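# Move top plate from stack rack K1 to nest N1

## Task

Take the top 96-well plate off the stack in rack K1 and place it in plate nest N1, lying flat within the nest's locators, with its A1 well (the cut-off corner) at the nest corner labelled A1. The bottom plate must be left in K1 exactly as it started. The result must hold without the robot supporting it, so release the plate and move the gripper away before finishing.

## Robot and tools

ROBOT. Two arms, left_arm and right_arm, each with a parallel gripper. Use one arm for the plate; the other may be parked out of the way. Keep the arms from colliding or pressing on each other.

FRAME. All positions and orientations are in one scene frame. The origin is on the table surface midway between the arms, +z is up, +x points out over the table, and left_arm sits on the +y side. The arm names do not match image left or right. Positions are in metres and orientations are quaternions written w first (qw, qx, qy, qz). In the gripper's own axes, the fingers extend along +z and close along y. end_effector_position is the point between the pads when they are shut. Closed fingertips reach about 33 mm past it, open ones about 9 mm, and closing pushes the tips about 24 mm further out, so leave that clearance over a surface. The reported hand position may be slightly wrong, more so at long reach.

THE ROW. Every motion command uses a row of 20 numbers covering both arms, even if only one arm moves. The first 10 are left: x, y, z, qw, qx, qy, qz, gripper position, force_limit, speed. The next 10 are the same for right. x, y, z and the quaternion are an absolute target pose in the scene frame, not an offset. Gripper position runs from -1 to +1: +1 is fully open (140 mm), the pads touch near -0.8, and -1 closes until something blocks the fingers. force_limit from -1 to +1 sets squeeze (about 14 N, 60 N, 107 N at -1, 0, +1). speed from -1 to +1 sets finger speed (about 30, 140, 250 mm/s). To hold an arm still, repeat its last reported pose and its gripper's three numbers; a 0 in those slots is itself a command. To keep an orientation, resend the same intended quaternion rather than the drifted reported one.

TOOLS.
execute_actions(actions): a list of up to 15 actions; each action is a table of up to 15 rows, one row per 1/30 s step, and a short table repeats its last row to fill 15 steps. An empty list just returns the current state and images. A target farther than 0.6 m from the gripper's current position along any of its axes gets the action refused; if the first action fails this or any action is malformed, nothing runs.
move(target, speed, blocking): target is one 20-number row; the gripper goes in a straight line to that absolute pose, with both arms finishing together over 0.5 to 10 s. speed is the top path speed in m/s, 0.002 to 0.5 (default 0.25); turning is capped at twice that in rad/s. Finger numbers are applied at the start. Paths ignore obstacles, may lag or overshoot, and a faster move or a target set deeper past a contact pushes harder. blocking=false returns after 0.5 s while motion continues; until an ending is shown, call wait or stop before sending more motion.
wait(seconds): 0 to 10; lets time pass with the last command held, returning early if a move ends.
stop(): brakes a running move; the arm needs some room to stop.
zoom_image(camera, region): camera is cam_high, cam_left_wrist or cam_right_wrist; region is [x0, y0, x1, y1] in image pixels from the top-left, at most 504 by 504.
finished_scene(scene): ends the scene given by its number; irreversible. Only call it once the plate rests correctly on its own and the gripper is clear.

CONTROL LIMITS. Each step the commanded pose is clipped to within 70 mm and 16 degrees of the measured one, so long moves need several actions, and position wins over orientation when both cannot be met. "Hand target" lines show what each arm is currently driving to.

RESULTS. The state line lists each gripper's position and quaternion. A move adds a "move:" line with its ending (done, off_target, moving, held, fault) and limits (paced = target clipped; held = a check blocked steps, after which the arm may jump fast), plus each gripper's distance from target. "pose unreachable" means the clearance check altered or blocked that arm's command. object_status: 0 moving, 1 blocked while opening, 2 blocked while closing (a grip), 3 reached the requested position or pads touched. After closing with -1, look for 2. To tighten a grip, raise force_limit and change position slightly (e.g. -1 to -0.98). position_measured is in counts: 3 fully open, 230 pads touching. Joint torque and external torque lines help detect contact; joint ranges are given for each joint.

CAUTIONS. If a joint's contact torque reaches its load limit (waist and shoulder 35, upper arm roll 32, elbow 30, forearm roll and wrist joints 12 N m, held weight included), the arm freezes for 10 s and drops the rest of the call. Holding loads heats motors; a MOTOR HOT warning precedes a braking OVER-TEMPERATURE FAULT. Occasional tugs on a held part or pushes on loose items can occur. Avoid knocking anything off the table, dropping or slamming the plate, disturbing the lower plate in K1, and hard contact. The robot holds your last command while you think. Fast, smooth, low-effort motion is preferred.

CAMERAS. cam_high is fixed overhead; the two wrist cameras are fisheye views on each hand, all 504x504, with calibration given as K, distortion and T_world_to_cam (may be a few mm or degrees off).

Each tool is called after "Request:" by a JSON object that holds its "method" and its "body", one argument or row to a line.

## Session

Request:
{"method": "execute_actions", "body": {
  "actions": []
}}

Request:
{"method": "zoom_image", "body": {
  "camera": "cam_high",
  "region": [0,0,504,504]
}}

Scene clock: 0.00 s.
left_arm: end_effector_position=(+0.4912, +0.3129, +0.4140) position_measured=3 object_status=3 end_effector_quat_wxyz=(+0.008, +0.883, -0.469, -0.004) | right_arm: end_effector_position=(+0.2561, +0.0374, +0.2349) position_measured=3 object_status=3 end_effector_quat_wxyz=(-0.034, +0.976, -0.148, -0.156)
Joint positions: left_arm=[ 0.016 -0.002 -0.005 -1.568 -0.013  1.555 -0.789] | right_arm=[ 0.937 -0.104 -0.028 -2.155  0.306  1.901 -0.611]
Joint velocities: left_arm=[-0.001  0.     0.001  0.001 -0.     0.001 -0.   ] | right_arm=[-0.001 -0.001  0.001 -0.    -0.001  0.    -0.002]
Joint torques (N m, as the joint torque sensors report them, + toward a larger angle): no reading
External joint torques (N m, as the arm's controller estimates them; a push from outside toward a larger angle lowers the number): no reading
Hand target (left_arm): +0.491, +0.313, +0.414; +0.008, +0.883, -0.469, -0.004
Hand target (right_arm): +0.256, +0.037, +0.235; -0.034, +0.976, -0.148, -0.156

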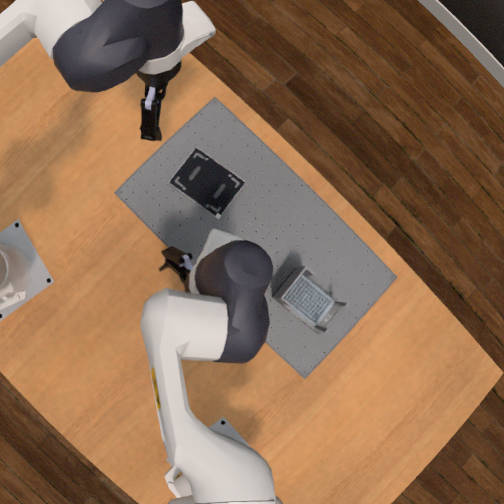

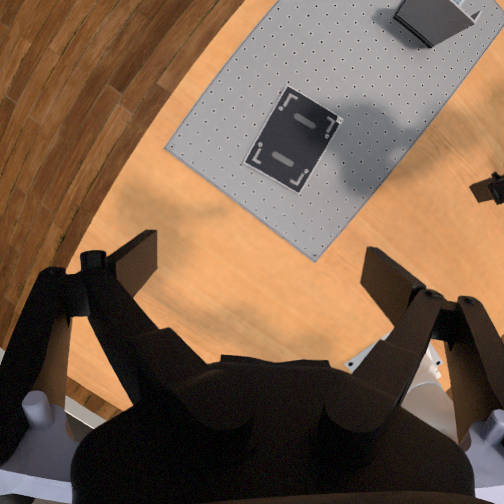

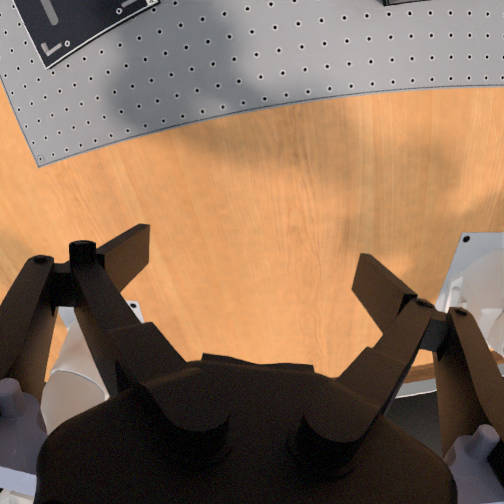

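Region (0, 0, 504, 504) of cam_high's 504x504 image, scaled by 1.000.

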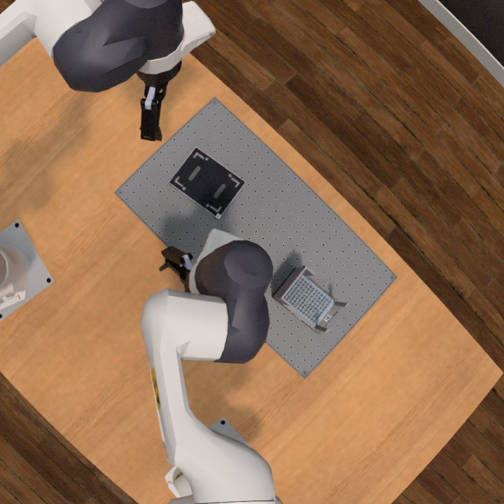

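Request:
{"method": "zoom_image", "body": {
  "camera": "cam_high",
  "region": [260,250,360,350]
}}

Request:
{"method": "zoom_image", "body": {
  "camera": "cam_high",
  "region": [160,135,260,235]
}}

Request:
{"method": "zoom_image", "body": {
  "camera": "cam_left_wrist",
  "region": [374,0,504,80]
}}

Region (260, 250, 360, 350) of cam_high's 504x504 image, scaled by 5.040, with more detail than that image has.

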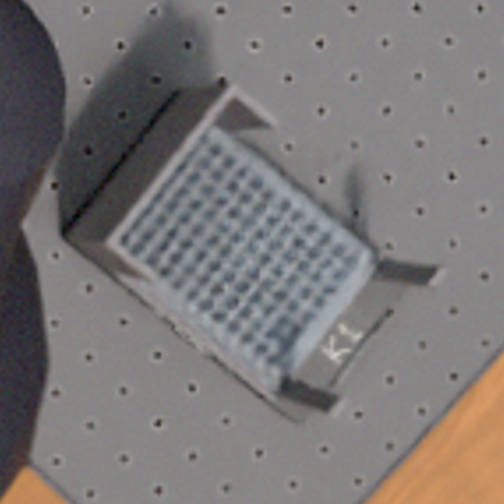

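Region (160, 135, 260, 235) of cam_high's 504x504 image, scaled by 5.040, with more detail than that image has.

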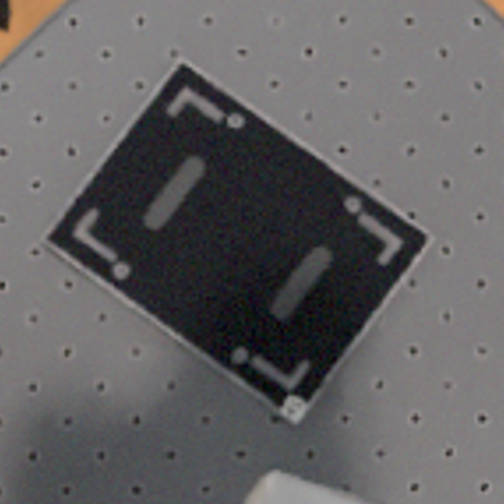

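Region (374, 0, 504, 80) of cam_left_wrist's 504x504 image, scaled by 3.877, with more detail than that image has; it fills the top 310 rows of this view, and the rest is white.

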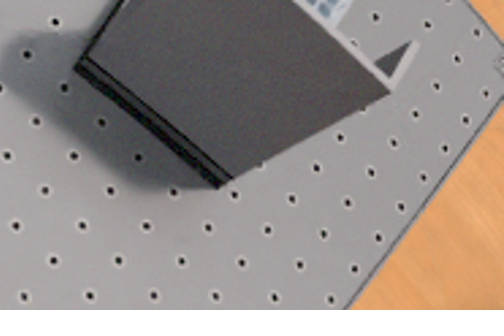

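Request:
{"method": "move", "body": {
  "target": [0.49,0.25,0.36,0,0.76,-0.649,0,1,0,0,0.2,-0.5,0.3,0,0.92,-0.39,0,1,0,0],
  "speed": 0.4
}}

Request:
{"method": "move", "body": {
  "target": [0.46,-0.12,0.24,0,0.76,-0.649,0,1,0,0,0.2,-0.6,0.3,0,0.92,-0.39,0,1,0,0],
  "speed": 0.35
}}

Request:
{"method": "zoom_image", "body": {
  "camera": "cam_left_wrist",
  "region": [150,70,350,270]
}}

Scene clock: 13.90 s.
left_arm: end_effector_position=(+0.4904, +0.2515, +0.3606) position_measured=3 object_status=3 end_effector_quat_wxyz=(+0.001, +0.766, -0.643, -0.001) | right_arm: end_effector_position=(+0.2039, -0.5053, +0.3002) position_measured=3 object_status=3 end_effector_quat_wxyz=(+0.002, +0.918, -0.397, +0.006)
Joint positions: left_arm=[-0.042  0.011 -0.062 -1.691  0.     1.7   -0.484] | right_arm=[ 0.312 -1.131 -0.499 -2.62  -0.457  1.553 -0.813]
Joint velocities: left_arm=[-0.001 -0.001 -0.    -0.001 -0.001  0.002  0.025] | right_arm=[ 0.005 -0.004 -0.005  0.003 -0.008 -0.007 -0.021]
Joint torques (N m, as the joint torque sensors report them, + toward a larger angle): left_arm=[ -1.21 -34.06  -0.86  22.83   1.2    2.87   0.48] | right_arm=[ 1.48  5.49  9.94 22.49 -0.22  2.32 -0.3 ]
External joint torques (N m, as the arm's controller estimates them; a push from outside toward a larger angle lowers the number): left_arm=[-1.05 -1.66 -0.69 -1.42  0.4   0.35  0.48] | right_arm=[ 1.57 -0.26  0.13  1.24 -1.03 -0.23 -0.3 ]
Hand target (left_arm): +0.491, +0.251, +0.360; -0.000, +0.761, -0.649, -0.001
Hand target (right_arm): +0.203, -0.506, +0.301; +0.003, +0.921, -0.390, +0.006
Off the commanded pose (left_arm): 0.002 m, 1 deg.
Off the commanded pose (right_arm): 0.007 m, 1 deg.
move: off_target (right_arm)
camera_calibration (this result's frames):
cam_left_wrist: T_world_to_cam=[[-0.969467, -0.245145, 0.00612294, 0.54021], [-0.231828, 0.92437, 0.30298, -0.222586], [-0.0799339, 0.292309, -0.952977, 0.499615], [0, 0, 0, 1]] pos_world=[0.51205, 0.192139, 0.540253]
cam_right_wrist: T_world_to_cam=[[-0.636738, -0.771076, -0.00277738, -0.254462], [-0.741073, 0.610959, 0.278461, 0.385011], [-0.213018, 0.179365, -0.960443, 0.61174], [0, 0, 0, 1]] pos_world=[0.253607, -0.54116, 0.479625]

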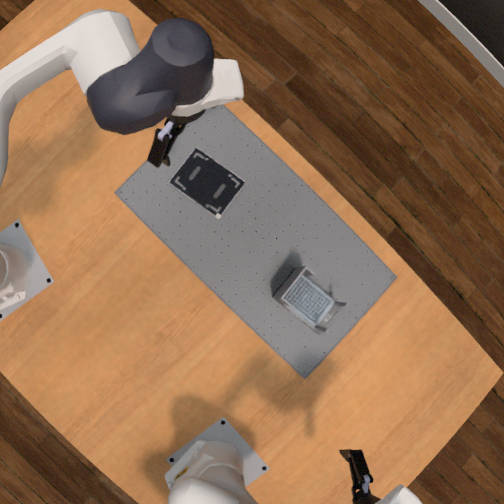

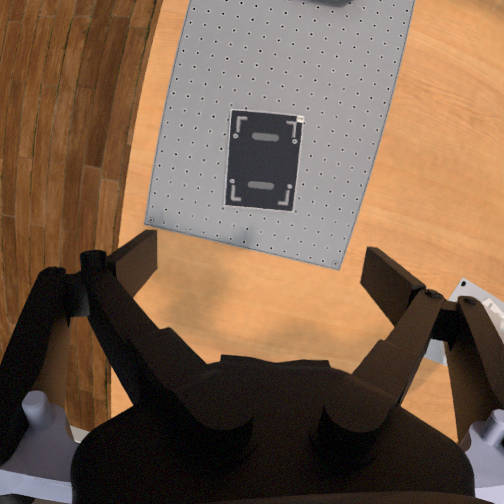

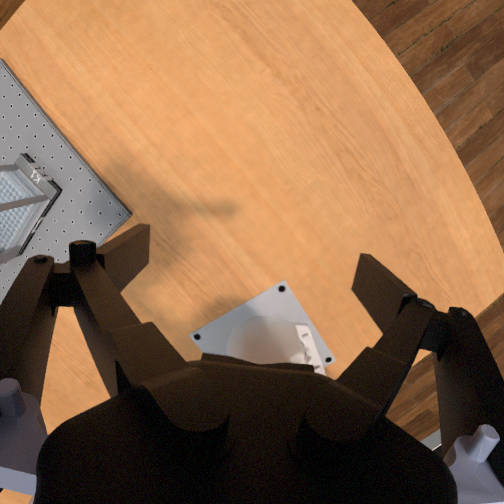

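Scene clock: 15.97 s.
left_arm: end_effector_position=(+0.4655, -0.1172, +0.2413) position_measured=3 object_status=3 end_effector_quat_wxyz=(-0.001, +0.757, -0.654, -0.001) | right_arm: end_effector_position=(+0.2004, -0.6002, +0.2996) position_measured=3 object_status=3 end_effector_quat_wxyz=(-0.000, +0.918, -0.396, +0.001)
Joint positions: left_arm=[-0.516  0.709 -0.159 -0.976  0.106  1.675 -1.   ] | right_arm=[ 0.354 -1.072 -0.72  -2.476 -0.618  1.541 -0.952]
Joint velocities: left_arm=[-0.002  0.001  0.     0.005  0.001 -0.015 -0.022] | right_arm=[-0.     0.001 -0.001  0.     0.001 -0.    -0.006]
Joint torques (N m, as the joint torque sensors report them, + toward a larger angle): left_arm=[ -1.14 -53.23  -1.17  25.     0.22   2.19  -0.34] | right_arm=[ 1.54  6.79 14.62 20.05 -0.11  2.42 -0.35]
External joint torques (N m, as the arm's controller estimates them; a push from outside toward a larger angle lowers the number): left_arm=[-0.98 -0.81  0.77  0.99 -0.62 -0.33 -0.34] | right_arm=[ 1.55 -0.23 -0.2   0.95 -0.95 -0.11 -0.35]
Hand target (left_arm): +0.464, -0.117, +0.241; -0.001, +0.761, -0.649, -0.004
Hand target (right_arm): +0.200, -0.601, +0.300; +0.001, +0.920, -0.391, +0.001
Off the commanded pose (left_arm): 0.006 m, 1 deg.
Off the commanded pose (right_arm): 0.001 m, 1 deg.
move: off_target (left_arm)
camera_calibration (this result's frames):
cam_left_wrist: T_world_to_cam=[[-0.976173, -0.216971, 0.00329556, 0.433527], [-0.205626, 0.929768, 0.305367, 0.136526], [-0.0693198, 0.297413, -0.952229, 0.487194], [0, 0, 0, 1]] pos_world=[0.485043, -0.177773, 0.420801]
cam_right_wrist: T_world_to_cam=[[-0.634363, -0.773023, -0.00435959, -0.331082], [-0.740729, 0.60623, 0.289492, 0.434379], [-0.221141, 0.186872, -0.957171, 0.632558], [0, 0, 0, 1]] pos_world=[0.251615, -0.637475, 0.478273]

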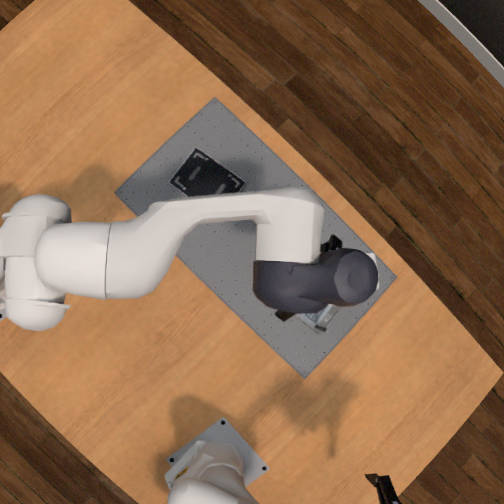

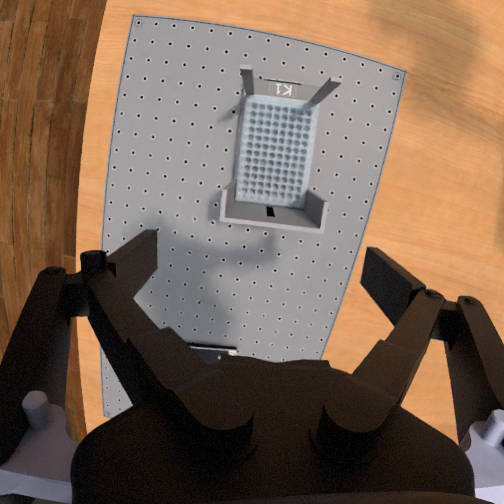

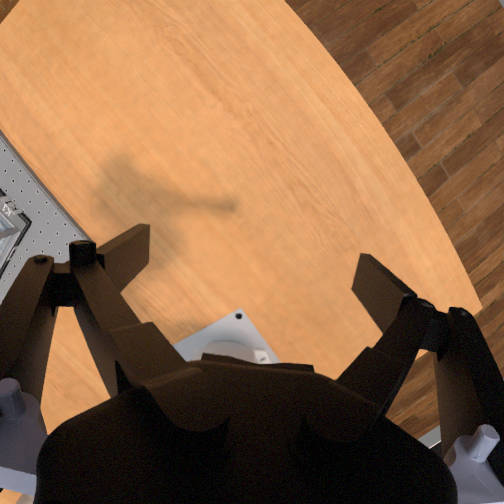

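Region (150, 70, 350, 270) of cam_left_wrist's 504x504 image, scaled by 2.520, with more detail than that image has.

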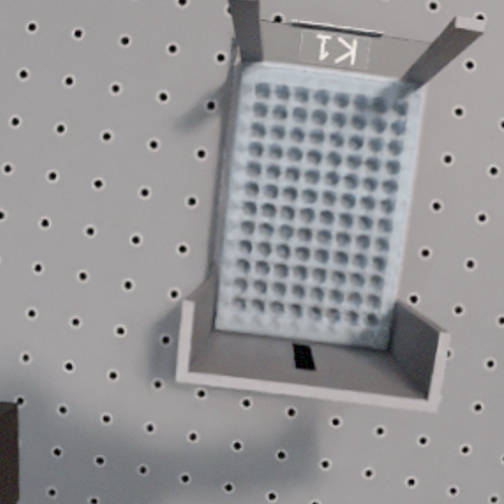

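Request:
{"method": "zoom_image", "body": {
  "camera": "cam_left_wrist",
  "region": [225,80,335,150]
}}

Request:
{"method": "zoom_image", "body": {
  "camera": "cam_left_wrist",
  "region": [215,165,325,235]
}}

Request:
{"method": "zoom_image", "body": {
  "camera": "cam_high",
  "region": [290,290,350,350]
}}

Region (225, 80, 335, 150) of cam_left_wrist's 504x504 image, scaled by 4.582, with more detail than that image has; it fills the top 321 rows of this view, and the rest is white.

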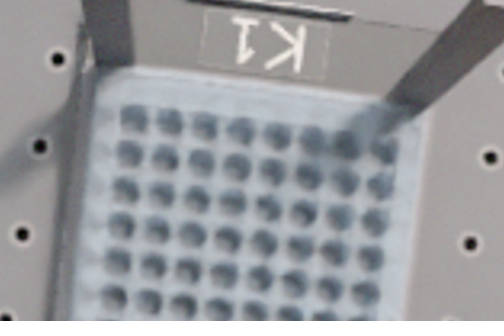

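Region (215, 165, 325, 235) of cam_left_wrist's 504x504 image, scaled by 4.582, with more detail than that image has; it fills the top 321 rows of this view, and the rest is white.

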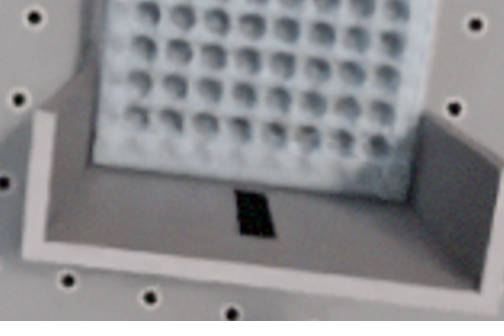

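Region (290, 290, 350, 350) of cam_high's 504x504 image, scaled by 8.400, with more detail than that image has.

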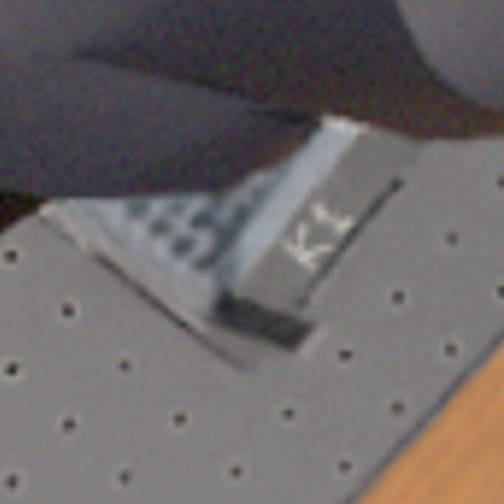

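Request:
{"method": "move", "body": {
  "target": [0.4544,-0.189,0.17,0,0.743,-0.669,0,0.7,-0.3,0,0.2,-0.6,0.3,0,0.92,-0.39,0,1,0,0],
  "speed": 0.15
}}

Request:
{"method": "zoom_image", "body": {
  "camera": "cam_left_wrist",
  "region": [150,110,370,330]
}}

Scene clock: 31.90 s.
left_arm: end_effector_position=(+0.4573, -0.1906, +0.1717) position_measured=41 object_status=3 end_effector_quat_wxyz=(+0.003, +0.744, -0.669, +0.007) | right_arm: end_effector_position=(+0.2000, -0.6002, +0.2995) position_measured=3 object_status=3 end_effector_quat_wxyz=(+0.000, +0.919, -0.395, +0.000)
Joint positions: left_arm=[-0.631  1.078 -0.146 -0.506  0.124  1.595 -1.013] | right_arm=[ 0.354 -1.072 -0.72  -2.476 -0.618  1.54  -0.955]
Joint velocities: left_arm=[-0.008  0.04   0.005  0.065 -0.    -0.057 -0.001] | right_arm=[-0.     0.    -0.     0.    -0.001 -0.001  0.002]
Joint torques (N m, as the joint torque sensors report them, + toward a larger angle): left_arm=[ -1.23 -59.9    0.07  23.02   1.15   2.08   0.07] | right_arm=[ 1.75  6.93 15.35 20.07  0.74  2.32 -0.33]
External joint torques (N m, as the arm's controller estimates them; a push from outside toward a larger angle lowers the number): left_arm=[-1.3  -1.92  1.01 -0.49  0.31 -0.47  0.07] | right_arm=[ 1.76 -0.08  0.56  0.99 -0.1  -0.2  -0.33]
Hand target (left_arm): +0.456, -0.188, +0.170; +0.001, +0.743, -0.669, +0.002
Hand target (right_arm): +0.200, -0.600, +0.300; -0.000, +0.921, -0.390, -0.000
Off the commanded pose (left_arm): 0.004 m, 1 deg.
Off the commanded pose (right_arm): 0.001 m, 1 deg.
elbow stopped short (left arm): the move would have taken joint 4 (elbow) straighter than the controller allows; a more bent joint 4 avoids this.
move: off_target (left_arm)
camera_calibration (this result's frames):
cam_left_wrist: T_world_to_cam=[[-0.984051, -0.177886, 0.000234123, 0.421401], [-0.170317, 0.942554, 0.287376, 0.213647], [-0.0513409, 0.282753, -0.957818, 0.432131], [0, 0, 0, 1]] pos_world=[0.473254, -0.248599, 0.352407]
cam_right_wrist: T_world_to_cam=[[-0.632463, -0.774582, -0.00371519, -0.332845], [-0.741824, 0.604321, 0.290677, 0.432748], [-0.222908, 0.186599, -0.956814, 0.632465], [0, 0, 0, 1]] pos_world=[0.251492, -0.637352, 0.478125]

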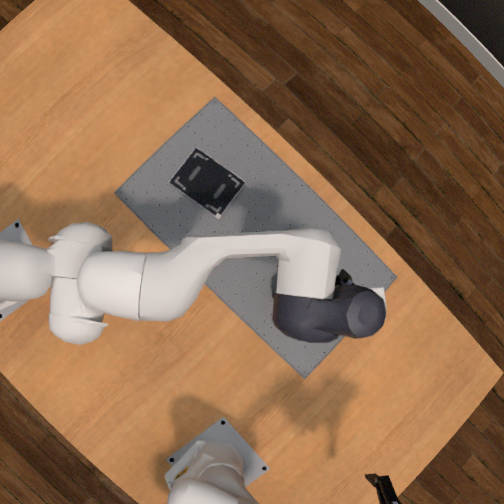

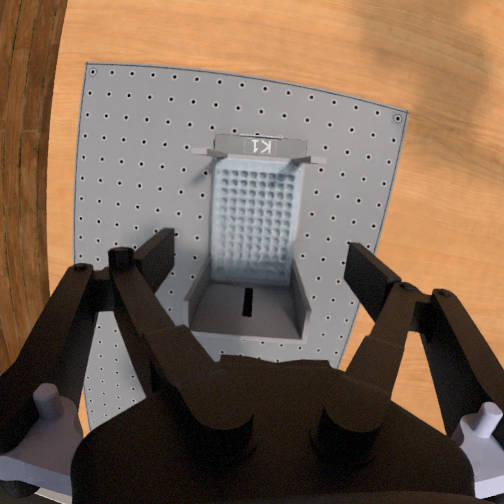

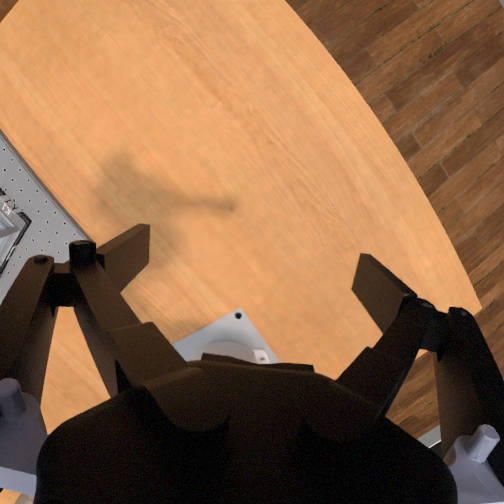

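Region (150, 110, 370, 330) of cam_left_wrist's 504x504 image, scaled by 2.291, with more detail than that image has.

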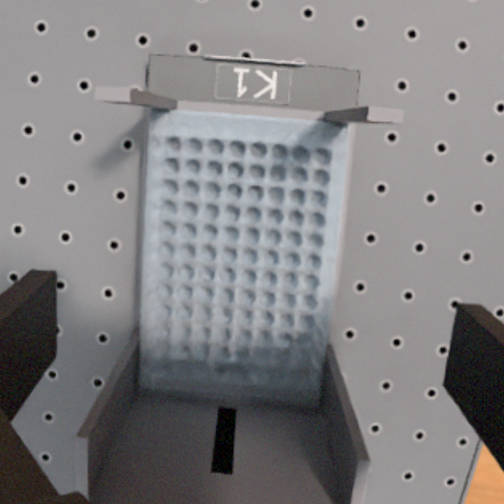

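Request:
{"method": "move", "body": {
  "target": [0.4565,-0.192,0.095,0,0.743,-0.669,0,0.6,-0.3,0,0.2,-0.6,0.3,0,0.92,-0.39,0,1,0,0],
  "speed": 0.08
}}

Request:
{"method": "zoom_image", "body": {
  "camera": "cam_left_wrist",
  "region": [150,110,370,330]
}}

Scene clock: 39.40 s.
left_arm: end_effector_position=(+0.4542, -0.1929, +0.0945) position_measured=53 object_status=3 end_effector_quat_wxyz=(+0.000, +0.741, -0.671, -0.002) | right_arm: end_effector_position=(+0.1999, -0.6002, +0.2995) position_measured=3 object_status=3 end_effector_quat_wxyz=(+0.000, +0.919, -0.394, +0.000)
Joint positions: left_arm=[-0.621  1.055 -0.141 -0.743  0.124  1.788 -1.022] | right_arm=[ 0.354 -1.072 -0.72  -2.476 -0.618  1.539 -0.955]
Joint velocities: left_arm=[ 0.    -0.002  0.001 -0.001 -0.001  0.011  0.001] | right_arm=[-0.    -0.001  0.    -0.001 -0.     0.     0.001]
Joint torques (N m, as the joint torque sensors report them, + toward a larger angle): left_arm=[  0.52 -62.4    0.08  22.84   0.82   2.88  -0.39] | right_arm=[ 1.55  6.66 15.68 20.12  0.66  2.36 -0.3 ]
External joint torques (N m, as the arm's controller estimates them; a push from outside toward a larger angle lowers the number): left_arm=[ 0.54 -3.97  1.66 -1.55  0.    0.35 -0.39] | right_arm=[ 1.55 -0.3   0.86  1.06 -0.19 -0.16 -0.3 ]
Hand target (left_arm): +0.457, -0.192, +0.095; -0.000, +0.744, -0.668, -0.000
Hand target (right_arm): +0.200, -0.600, +0.300; -0.000, +0.921, -0.390, -0.000
Off the commanded pose (left_arm): 0.002 m, 0 deg.
Off the commanded pose (right_arm): 0.001 m, 1 deg.
move: done
camera_calibration (this result's frames):
cam_left_wrist: T_world_to_cam=[[-0.985287, -0.170772, 0.00678632, 0.419298], [-0.160628, 0.938862, 0.304527, 0.230786], [-0.0583761, 0.298956, -0.95248, 0.364538], [0, 0, 0, 1]] pos_world=[0.47148, -0.254053, 0.274089]
cam_right_wrist: T_world_to_cam=[[-0.63236, -0.774666, -0.00370068, -0.332933], [-0.741883, 0.604211, 0.290755, 0.432637], [-0.223002, 0.186607, -0.95679, 0.632502], [0, 0, 0, 1]] pos_world=[0.251482, -0.637346, 0.478148]

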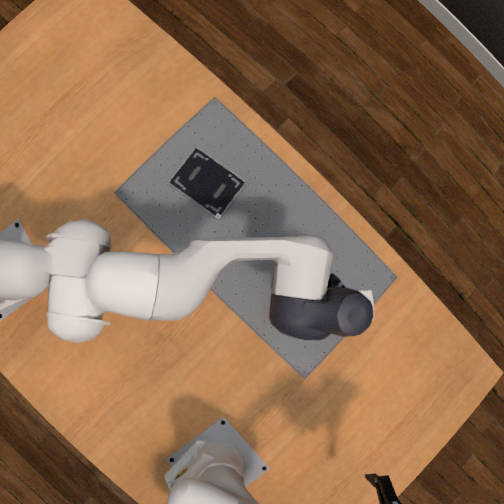

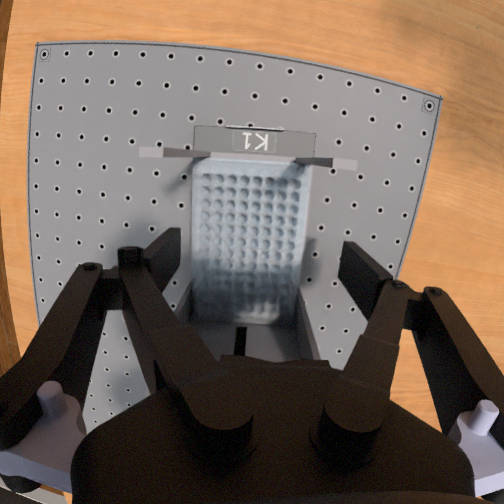

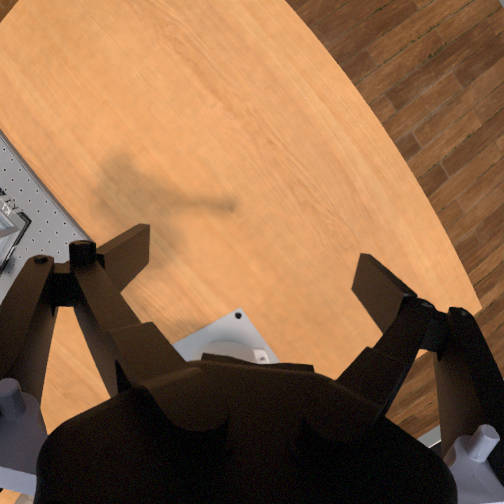

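Region (150, 110, 370, 330) of cam_left_wrist's 504x504 image, scaled by 2.291, with more detail than that image has.

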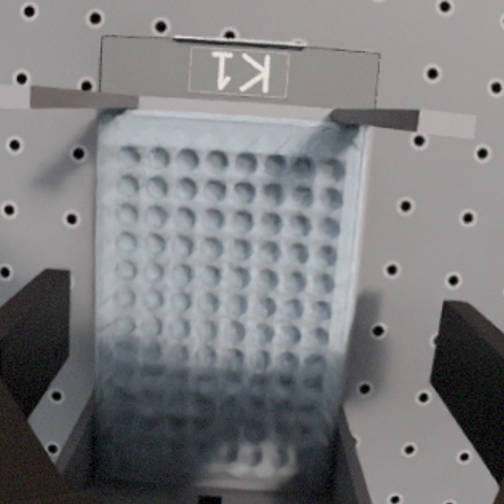

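Request:
{"method": "move", "body": {
  "target": [0.4665,-0.193,0.088,0,0.746,-0.666,0,0.6,-0.3,0,0.2,-0.6,0.3,0,0.92,-0.39,0,1,0,0],
  "speed": 0.04
}}

Request:
{"method": "move", "body": {
  "target": [0.4665,-0.193,0.079,0,0.746,-0.666,0,0.42,-0.3,-0.5,0.2,-0.6,0.3,0,0.92,-0.39,0,1,0,0],
  "speed": 0.03
}}

Request:
{"method": "zoom_image", "body": {
  "camera": "cam_left_wrist",
  "region": [150,110,370,330]
}}

Scene clock: 47.57 s.
left_arm: end_effector_position=(+0.4667, -0.1950, +0.0885) position_measured=53 object_status=3 end_effector_quat_wxyz=(+0.002, +0.747, -0.665, +0.004) | right_arm: end_effector_position=(+0.1999, -0.6002, +0.2996) position_measured=3 object_status=3 end_effector_quat_wxyz=(+0.000, +0.919, -0.394, +0.000)
Joint positions: left_arm=[-0.621  1.138 -0.139 -0.609  0.124  1.75  -1.023] | right_arm=[ 0.354 -1.072 -0.72  -2.476 -0.618  1.539 -0.955]
Joint velocities: left_arm=[ 0.     0.031  0.002  0.063 -0.    -0.044 -0.001] | right_arm=[ 0.001  0.     0.001  0.    -0.    -0.    -0.   ]
Joint torques (N m, as the joint torque sensors report them, + toward a larger angle): left_arm=[ -1.08 -61.42  -0.75  24.27   1.15   2.05   0.32] | right_arm=[ 1.29  6.73 15.86 20.12  0.68  2.38 -0.31]
External joint torques (N m, as the arm's controller estimates them; a push from outside toward a larger angle lowers the number): left_arm=[-0.99 -2.32  0.49  0.13  0.32 -0.48  0.32] | right_arm=[ 1.28 -0.28  1.02  1.01 -0.16 -0.15 -0.31]
Hand target (left_arm): +0.467, -0.193, +0.088; +0.000, +0.746, -0.666, +0.001
Hand target (right_arm): +0.200, -0.600, +0.300; -0.000, +0.921, -0.390, -0.000
Off the commanded pose (left_arm): 0.002 m, 1 deg.
Off the commanded pose (right_arm): 0.000 m, 1 deg.
move: done
camera_calibration (this result's frames):
cam_left_wrist: T_world_to_cam=[[-0.982051, -0.188591, 0.00307387, 0.426649], [-0.179392, 0.938937, 0.293627, 0.246327], [-0.0582614, 0.287805, -0.955915, 0.35816], [0, 0, 0, 1]] pos_world=[0.484047, -0.253903, 0.268731]
cam_right_wrist: T_world_to_cam=[[-0.632327, -0.774693, -0.00372512, -0.332945], [-0.741914, 0.604174, 0.290752, 0.432614], [-0.222993, 0.186614, -0.956791, 0.632529], [0, 0, 0, 1]] pos_world=[0.251482, -0.637343, 0.478174]

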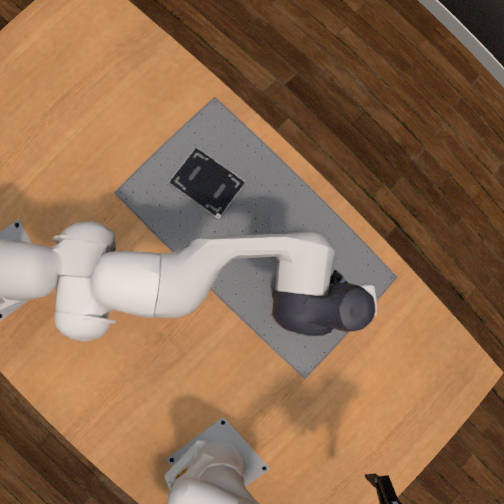

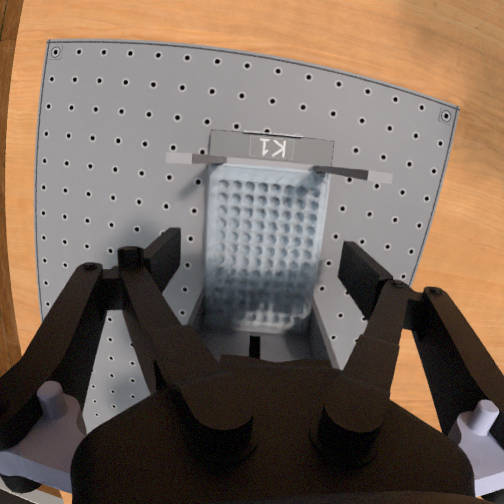

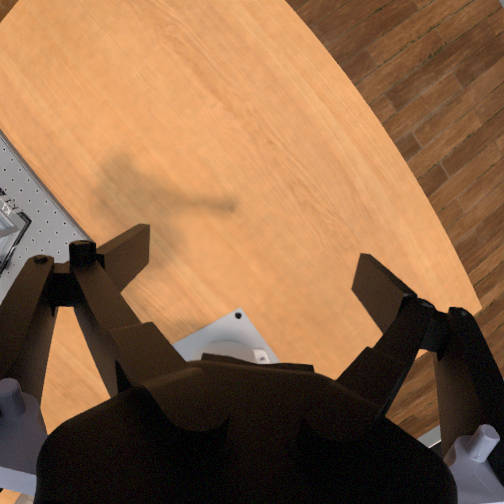

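Scene clock: 48.30 s.
left_arm: end_effector_position=(+0.4654, -0.1935, +0.0802) position_measured=76 object_status=3 end_effector_quat_wxyz=(+0.002, +0.747, -0.665, -0.001) | right_arm: end_effector_position=(+0.1999, -0.6002, +0.2996) position_measured=3 object_status=3 end_effector_quat_wxyz=(+0.000, +0.919, -0.394, +0.000)
Joint positions: left_arm=[-0.621  1.148 -0.139 -0.61   0.125  1.752 -1.023] | right_arm=[ 0.354 -1.072 -0.72  -2.476 -0.618  1.539 -0.955]
Joint velocities: left_arm=[-0.    -0.001  0.    -0.     0.001  0.002 -0.001] | right_arm=[ 0.001  0.001 -0.001 -0.002  0.001 -0.     0.001]
Joint torques (N m, as the joint torque sensors report them, + toward a larger angle): left_arm=[ -0.73 -61.22  -0.39  23.25   1.44   2.82   0.23] | right_arm=[ 1.47  6.98 15.22 19.83  0.66  2.34 -0.36]
External joint torques (N m, as the arm's controller estimates them; a push from outside toward a larger angle lowers the number): left_arm=[-0.83 -1.96  0.79 -1.09  0.61  0.28  0.23] | right_arm=[ 1.4  -0.08  0.41  0.82 -0.19 -0.18 -0.36]
Hand target (left_arm): +0.466, -0.193, +0.079; -0.000, +0.746, -0.666, -0.000
Hand target (right_arm): +0.200, -0.600, +0.300; -0.000, +0.921, -0.390, -0.000
Off the commanded pose (left_arm): 0.002 m, 0 deg.
Off the commanded pose (right_arm): 0.000 m, 1 deg.
move: done
camera_calibration (this result's frames):
cam_left_wrist: T_world_to_cam=[[-0.982042, -0.188511, 0.00748879, 0.425275], [-0.177573, 0.93701, 0.300798, 0.245269], [-0.0637208, 0.294066, -0.953659, 0.353306], [0, 0, 0, 1]] pos_world=[0.483704, -0.253546, 0.259972]
cam_right_wrist: T_world_to_cam=[[-0.632323, -0.774696, -0.00372865, -0.332946], [-0.741918, 0.60417, 0.29075, 0.432613], [-0.22299, 0.186614, -0.956792, 0.632531], [0, 0, 0, 1]] pos_world=[0.251483, -0.637343, 0.478177]

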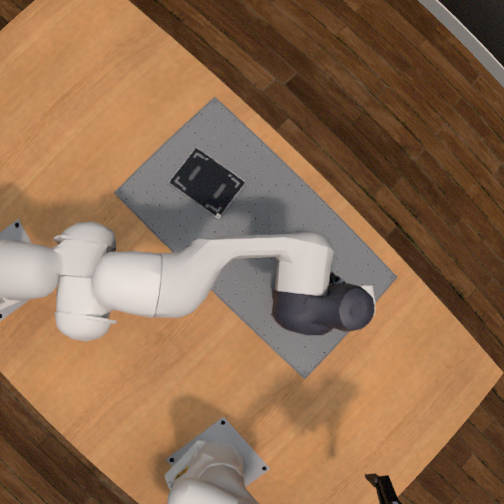

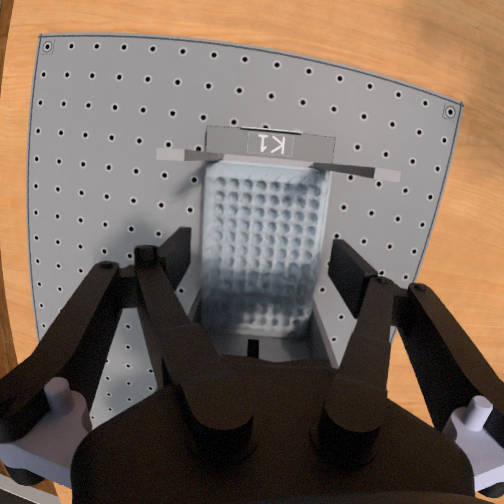

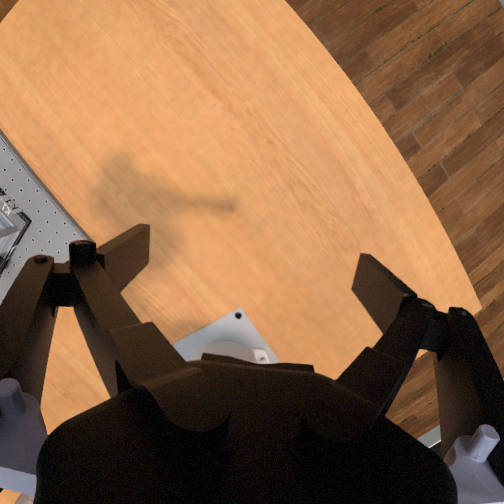

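Region (150, 110, 370, 330) of cam_left_wrist's 504x504 image, scaled by 2.291, with more detail than that image has.

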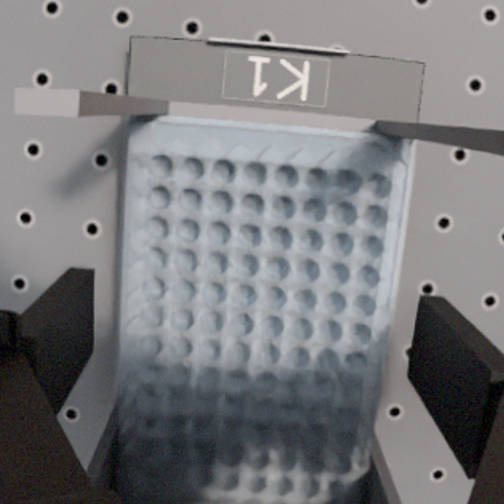

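Request:
{"method": "move", "body": {
  "target": [0.4665,-0.192,0.078,0.0523,0.7437,-0.6639,0.0586,0.42,-0.3,-0.5,0.2,-0.6,0.3,0,0.92,-0.39,0,1,0,0],
  "speed": 0.06
}}

Request:
{"method": "move", "body": {
  "target": [0.4665,-0.192,0.078,0.0523,0.7437,-0.6639,0.0586,-1,-0.3,-0.8,0.2,-0.6,0.3,0,0.92,-0.39,0,1,0,0]
}}

Request:
{"method": "move", "body": {
  "target": [0.4665,-0.192,0.1,0.0523,0.7437,-0.6639,0.0586,-1,-0.3,-0.8,0.2,-0.6,0.3,0,0.92,-0.39,0,1,0,0],
  "speed": 0.03
}}

Request:
{"method": "zoom_image", "body": {
  "camera": "cam_left_wrist",
  "region": [150,110,370,330]
}}

Request:
{"method": "zoom_image", "body": {
  "camera": "cam_high",
  "region": [270,270,350,350]
}}

Scene clock: 59.90 s.
left_arm: end_effector_position=(+0.4664, -0.1915, +0.0768) position_measured=76 object_status=3 end_effector_quat_wxyz=(+0.051, +0.746, -0.661, +0.056) | right_arm: end_effector_position=(+0.1999, -0.6001, +0.2996) position_measured=3 object_status=3 end_effector_quat_wxyz=(+0.000, +0.919, -0.394, +0.000)
Joint positions: left_arm=[-0.502  0.871 -0.214 -1.168  0.091  2.151 -1.002] | right_arm=[ 0.354 -1.072 -0.72  -2.476 -0.618  1.539 -0.955]
Joint velocities: left_arm=[ 0.002  0.001 -0.001 -0.    -0.     0.012  0.003] | right_arm=[-0.    -0.001 -0.001  0.     0.001  0.    -0.   ]
Joint torques (N m, as the joint torque sensors report them, + toward a larger angle): left_arm=[  1.84 -59.49  -5.72  22.8    0.59   3.08   0.33] | right_arm=[ 1.74  6.63 15.28 19.78  0.69  2.34 -0.33]
External joint torques (N m, as the arm's controller estimates them; a push from outside toward a larger angle lowers the number): left_arm=[ 1.67 -4.06 -1.98 -1.31 -0.12  0.26  0.32] | right_arm=[ 1.76 -0.33  0.46  0.62 -0.15 -0.2  -0.33]
Hand target (left_arm): +0.467, -0.192, +0.078; +0.051, +0.744, -0.664, +0.059
Hand target (right_arm): +0.200, -0.600, +0.300; -0.000, +0.921, -0.390, -0.000
Off the commanded pose (left_arm): 0.001 m, 1 deg.
Off the commanded pose (right_arm): 0.000 m, 1 deg.
move: done
camera_calibration (this result's frames):
cam_left_wrist: T_world_to_cam=[[-0.981494, -0.190862, 0.0155515, 0.425343], [-0.186221, 0.970238, 0.15479, 0.26622], [-0.0446323, 0.149029, -0.987825, 0.315537], [0, 0, 0, 1]] pos_world=[0.481131, -0.224139, 0.263872]
cam_right_wrist: T_world_to_cam=[[-0.632293, -0.77472, -0.00375635, -0.332951], [-0.74195, 0.604137, 0.290738, 0.4326], [-0.222971, 0.186619, -0.956795, 0.632552], [0, 0, 0, 1]] pos_world=[0.251486, -0.63734, 0.478199]

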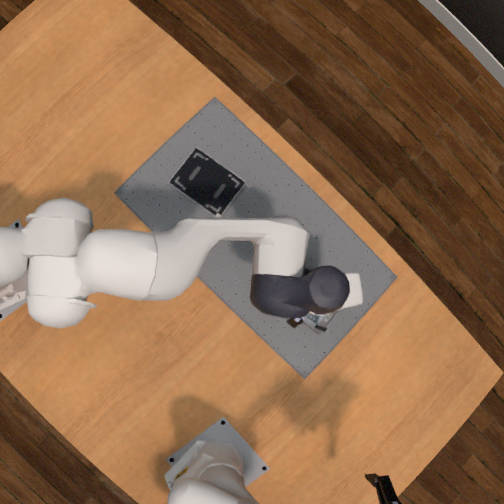

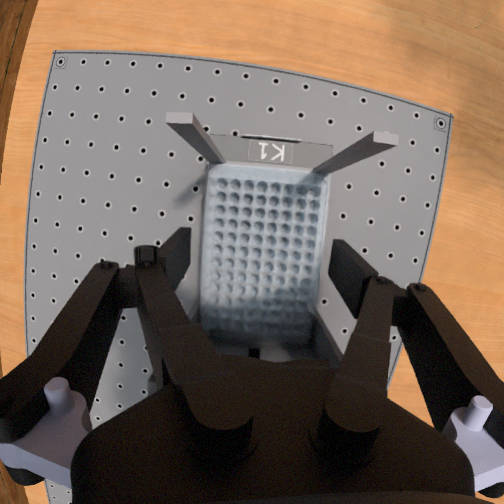

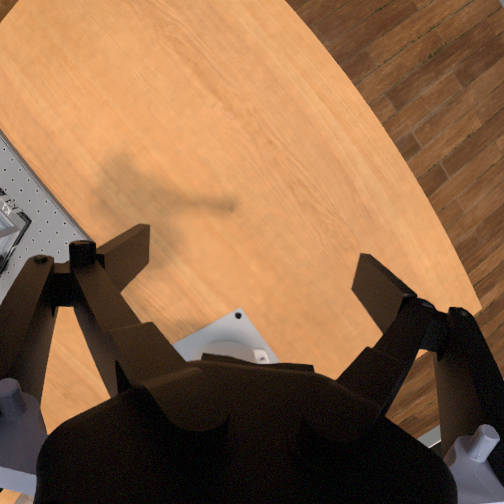

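Scene clock: 60.60 s.
left_arm: end_effector_position=(+0.4658, -0.1916, +0.0774) position_measured=106 object_status=2 end_effector_quat_wxyz=(+0.052, +0.746, -0.662, +0.057) | right_arm: end_effector_position=(+0.1999, -0.6001, +0.2996) position_measured=3 object_status=3 end_effector_quat_wxyz=(+0.000, +0.919, -0.394, +0.000)
Joint positions: left_arm=[-0.5    0.868 -0.217 -1.173  0.09   2.153 -1.001] | right_arm=[ 0.354 -1.072 -0.72  -2.476 -0.618  1.539 -0.955]
Joint velocities: left_arm=[ 0.002 -0.    -0.    -0.001  0.001  0.001  0.001] | right_arm=[ 0.001  0.     0.    -0.     0.    -0.    -0.001]
Joint torques (N m, as the joint torque sensors report them, + toward a larger angle): left_arm=[  0.63 -58.7   -5.29  22.63   0.64   3.31   0.47] | right_arm=[ 1.6   6.93 15.62 19.89  0.68  2.39 -0.26]
External joint torques (N m, as the arm's controller estimates them; a push from outside toward a larger angle lowers the number): left_arm=[ 0.62 -3.37 -1.4  -1.41 -0.07  0.51  0.46] | right_arm=[ 1.58 -0.08  0.77  0.82 -0.17 -0.14 -0.26]
Hand target (left_arm): +0.467, -0.192, +0.078; +0.052, +0.744, -0.664, +0.059
Hand target (right_arm): +0.200, -0.600, +0.300; -0.000, +0.921, -0.390, -0.000
Off the commanded pose (left_arm): 0.001 m, 0 deg.
Off the commanded pose (right_arm): 0.000 m, 1 deg.
move: done
camera_calibration (this result's frames):
cam_left_wrist: T_world_to_cam=[[-0.981712, -0.189656, 0.0165024, 0.424987], [-0.184974, 0.970777, 0.152893, 0.265791], [-0.0450173, 0.147044, -0.988105, 0.315917], [0, 0, 0, 1]] pos_world=[0.4806, -0.223877, 0.264508]
cam_right_wrist: T_world_to_cam=[[-0.632291, -0.774722, -0.00375912, -0.332951], [-0.741952, 0.604135, 0.290736, 0.432599], [-0.222969, 0.186619, -0.956796, 0.632554], [0, 0, 0, 1]] pos_world=[0.251486, -0.637339, 0.478201]

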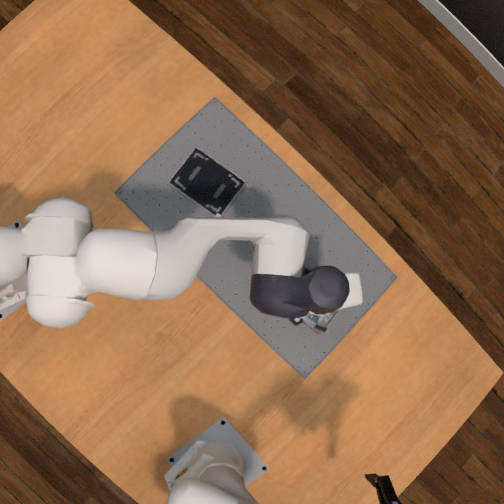

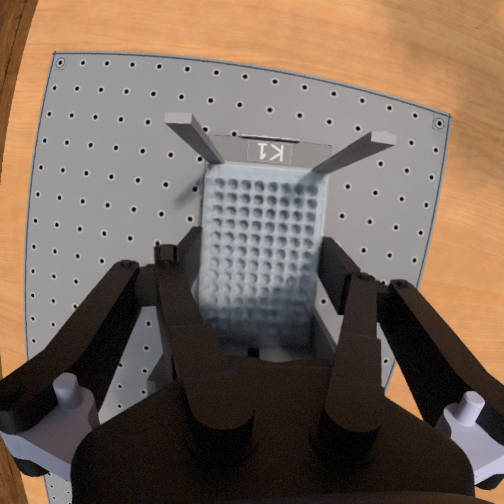

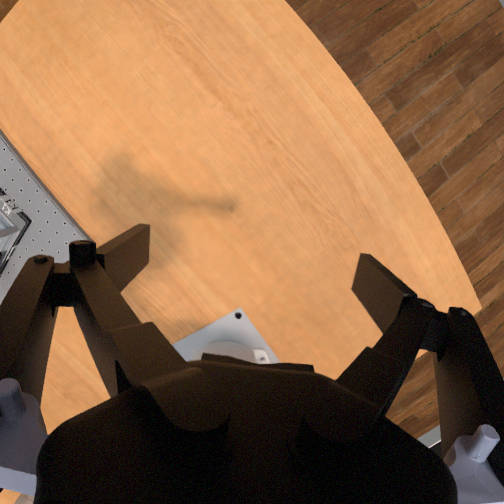

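Scene clock: 61.63 s.
left_arm: end_effector_position=(+0.4655, -0.1916, +0.0970) position_measured=106 object_status=2 end_effector_quat_wxyz=(+0.051, +0.745, -0.663, +0.057) | right_arm: end_effector_position=(+0.1999, -0.6001, +0.2996) position_measured=3 object_status=3 end_effector_quat_wxyz=(+0.000, +0.919, -0.394, +0.000)
Joint positions: left_arm=[-0.498  0.845 -0.222 -1.163  0.09   2.121 -1.001] | right_arm=[ 0.354 -1.072 -0.72  -2.476 -0.618  1.539 -0.955]
Joint velocities: left_arm=[ 0.002  0.001 -0.003  0.001  0.    -0.003  0.003] | right_arm=[ 0.001  0.002  0.001 -0.001  0.    -0.    -0.   ]
Joint torques (N m, as the joint torque sensors report them, + toward a larger angle): left_arm=[  1.8  -59.45  -5.36  24.81   0.31   2.53   0.39] | right_arm=[ 1.4   6.46 15.41 19.67  0.62  2.43 -0.32]
External joint torques (N m, as the arm's controller estimates them; a push from outside toward a larger angle lowers the number): left_arm=[ 1.77 -4.65 -1.51  0.75 -0.4  -0.26  0.38] | right_arm=[ 1.35 -0.64  0.58  0.66 -0.23 -0.09 -0.32]
Hand target (left_arm): +0.466, -0.192, +0.100; +0.052, +0.744, -0.664, +0.059
Hand target (right_arm): +0.200, -0.600, +0.300; -0.000, +0.921, -0.390, -0.000
Off the commanded pose (left_arm): 0.003 m, 0 deg.
Off the commanded pose (right_arm): 0.000 m, 1 deg.
move: done
camera_calibration (this result's frames):
cam_left_wrist: T_world_to_cam=[[-0.98216, -0.187426, 0.0152899, 0.425149], [-0.182975, 0.971256, 0.152254, 0.26202], [-0.0433868, 0.14674, -0.988223, 0.334509], [0, 0, 0, 1]] pos_world=[0.480021, -0.22389, 0.284175]
cam_right_wrist: T_world_to_cam=[[-0.632287, -0.774725, -0.00376162, -0.332952], [-0.741956, 0.604131, 0.290735, 0.432597], [-0.222967, 0.186619, -0.956796, 0.632556], [0, 0, 0, 1]] pos_world=[0.251486, -0.637339, 0.478203]

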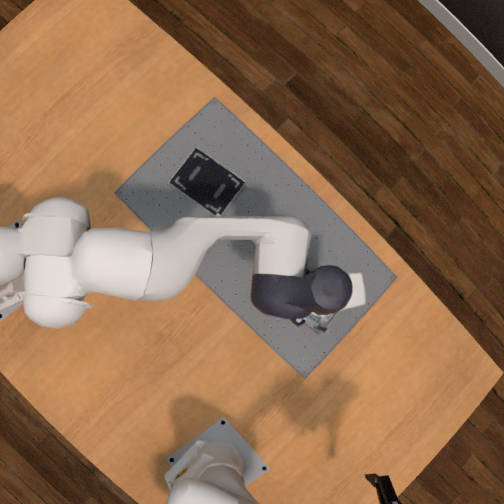

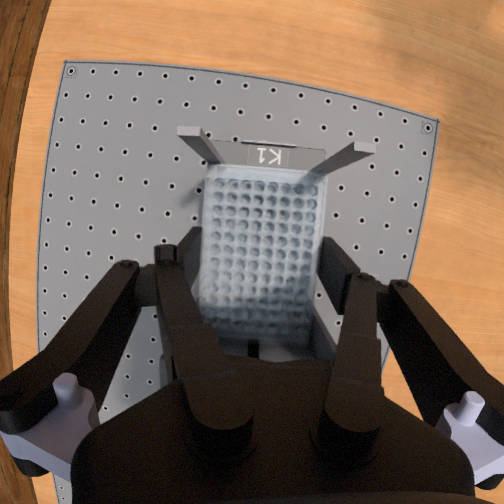

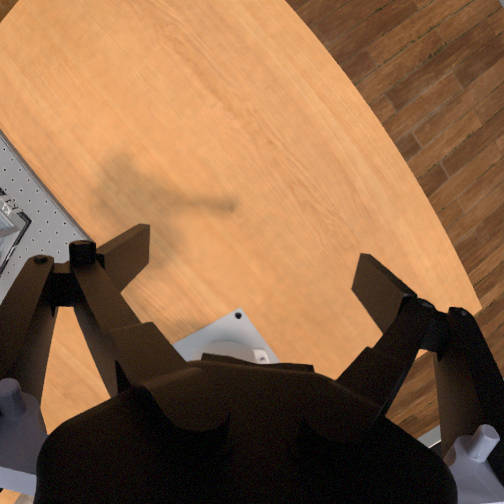

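Region (150, 110, 370, 330) of cam_left_wrist's 504x504 image, scaled by 2.291, with more detail than that image has.

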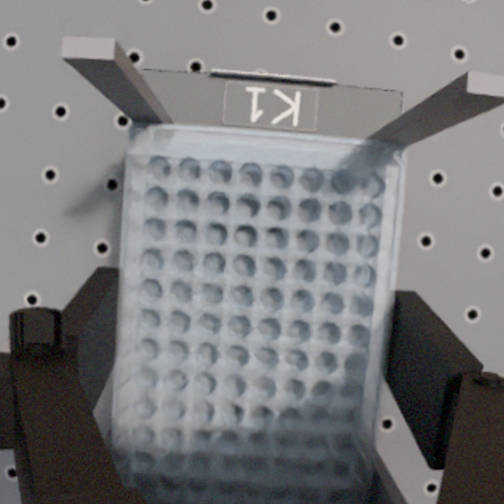

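Region (270, 270, 350, 350) of cam_high's 504x504 image, scaled by 6.300, with more detail than that image has.

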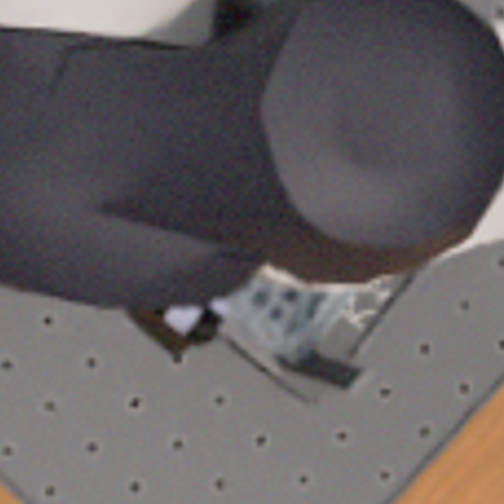

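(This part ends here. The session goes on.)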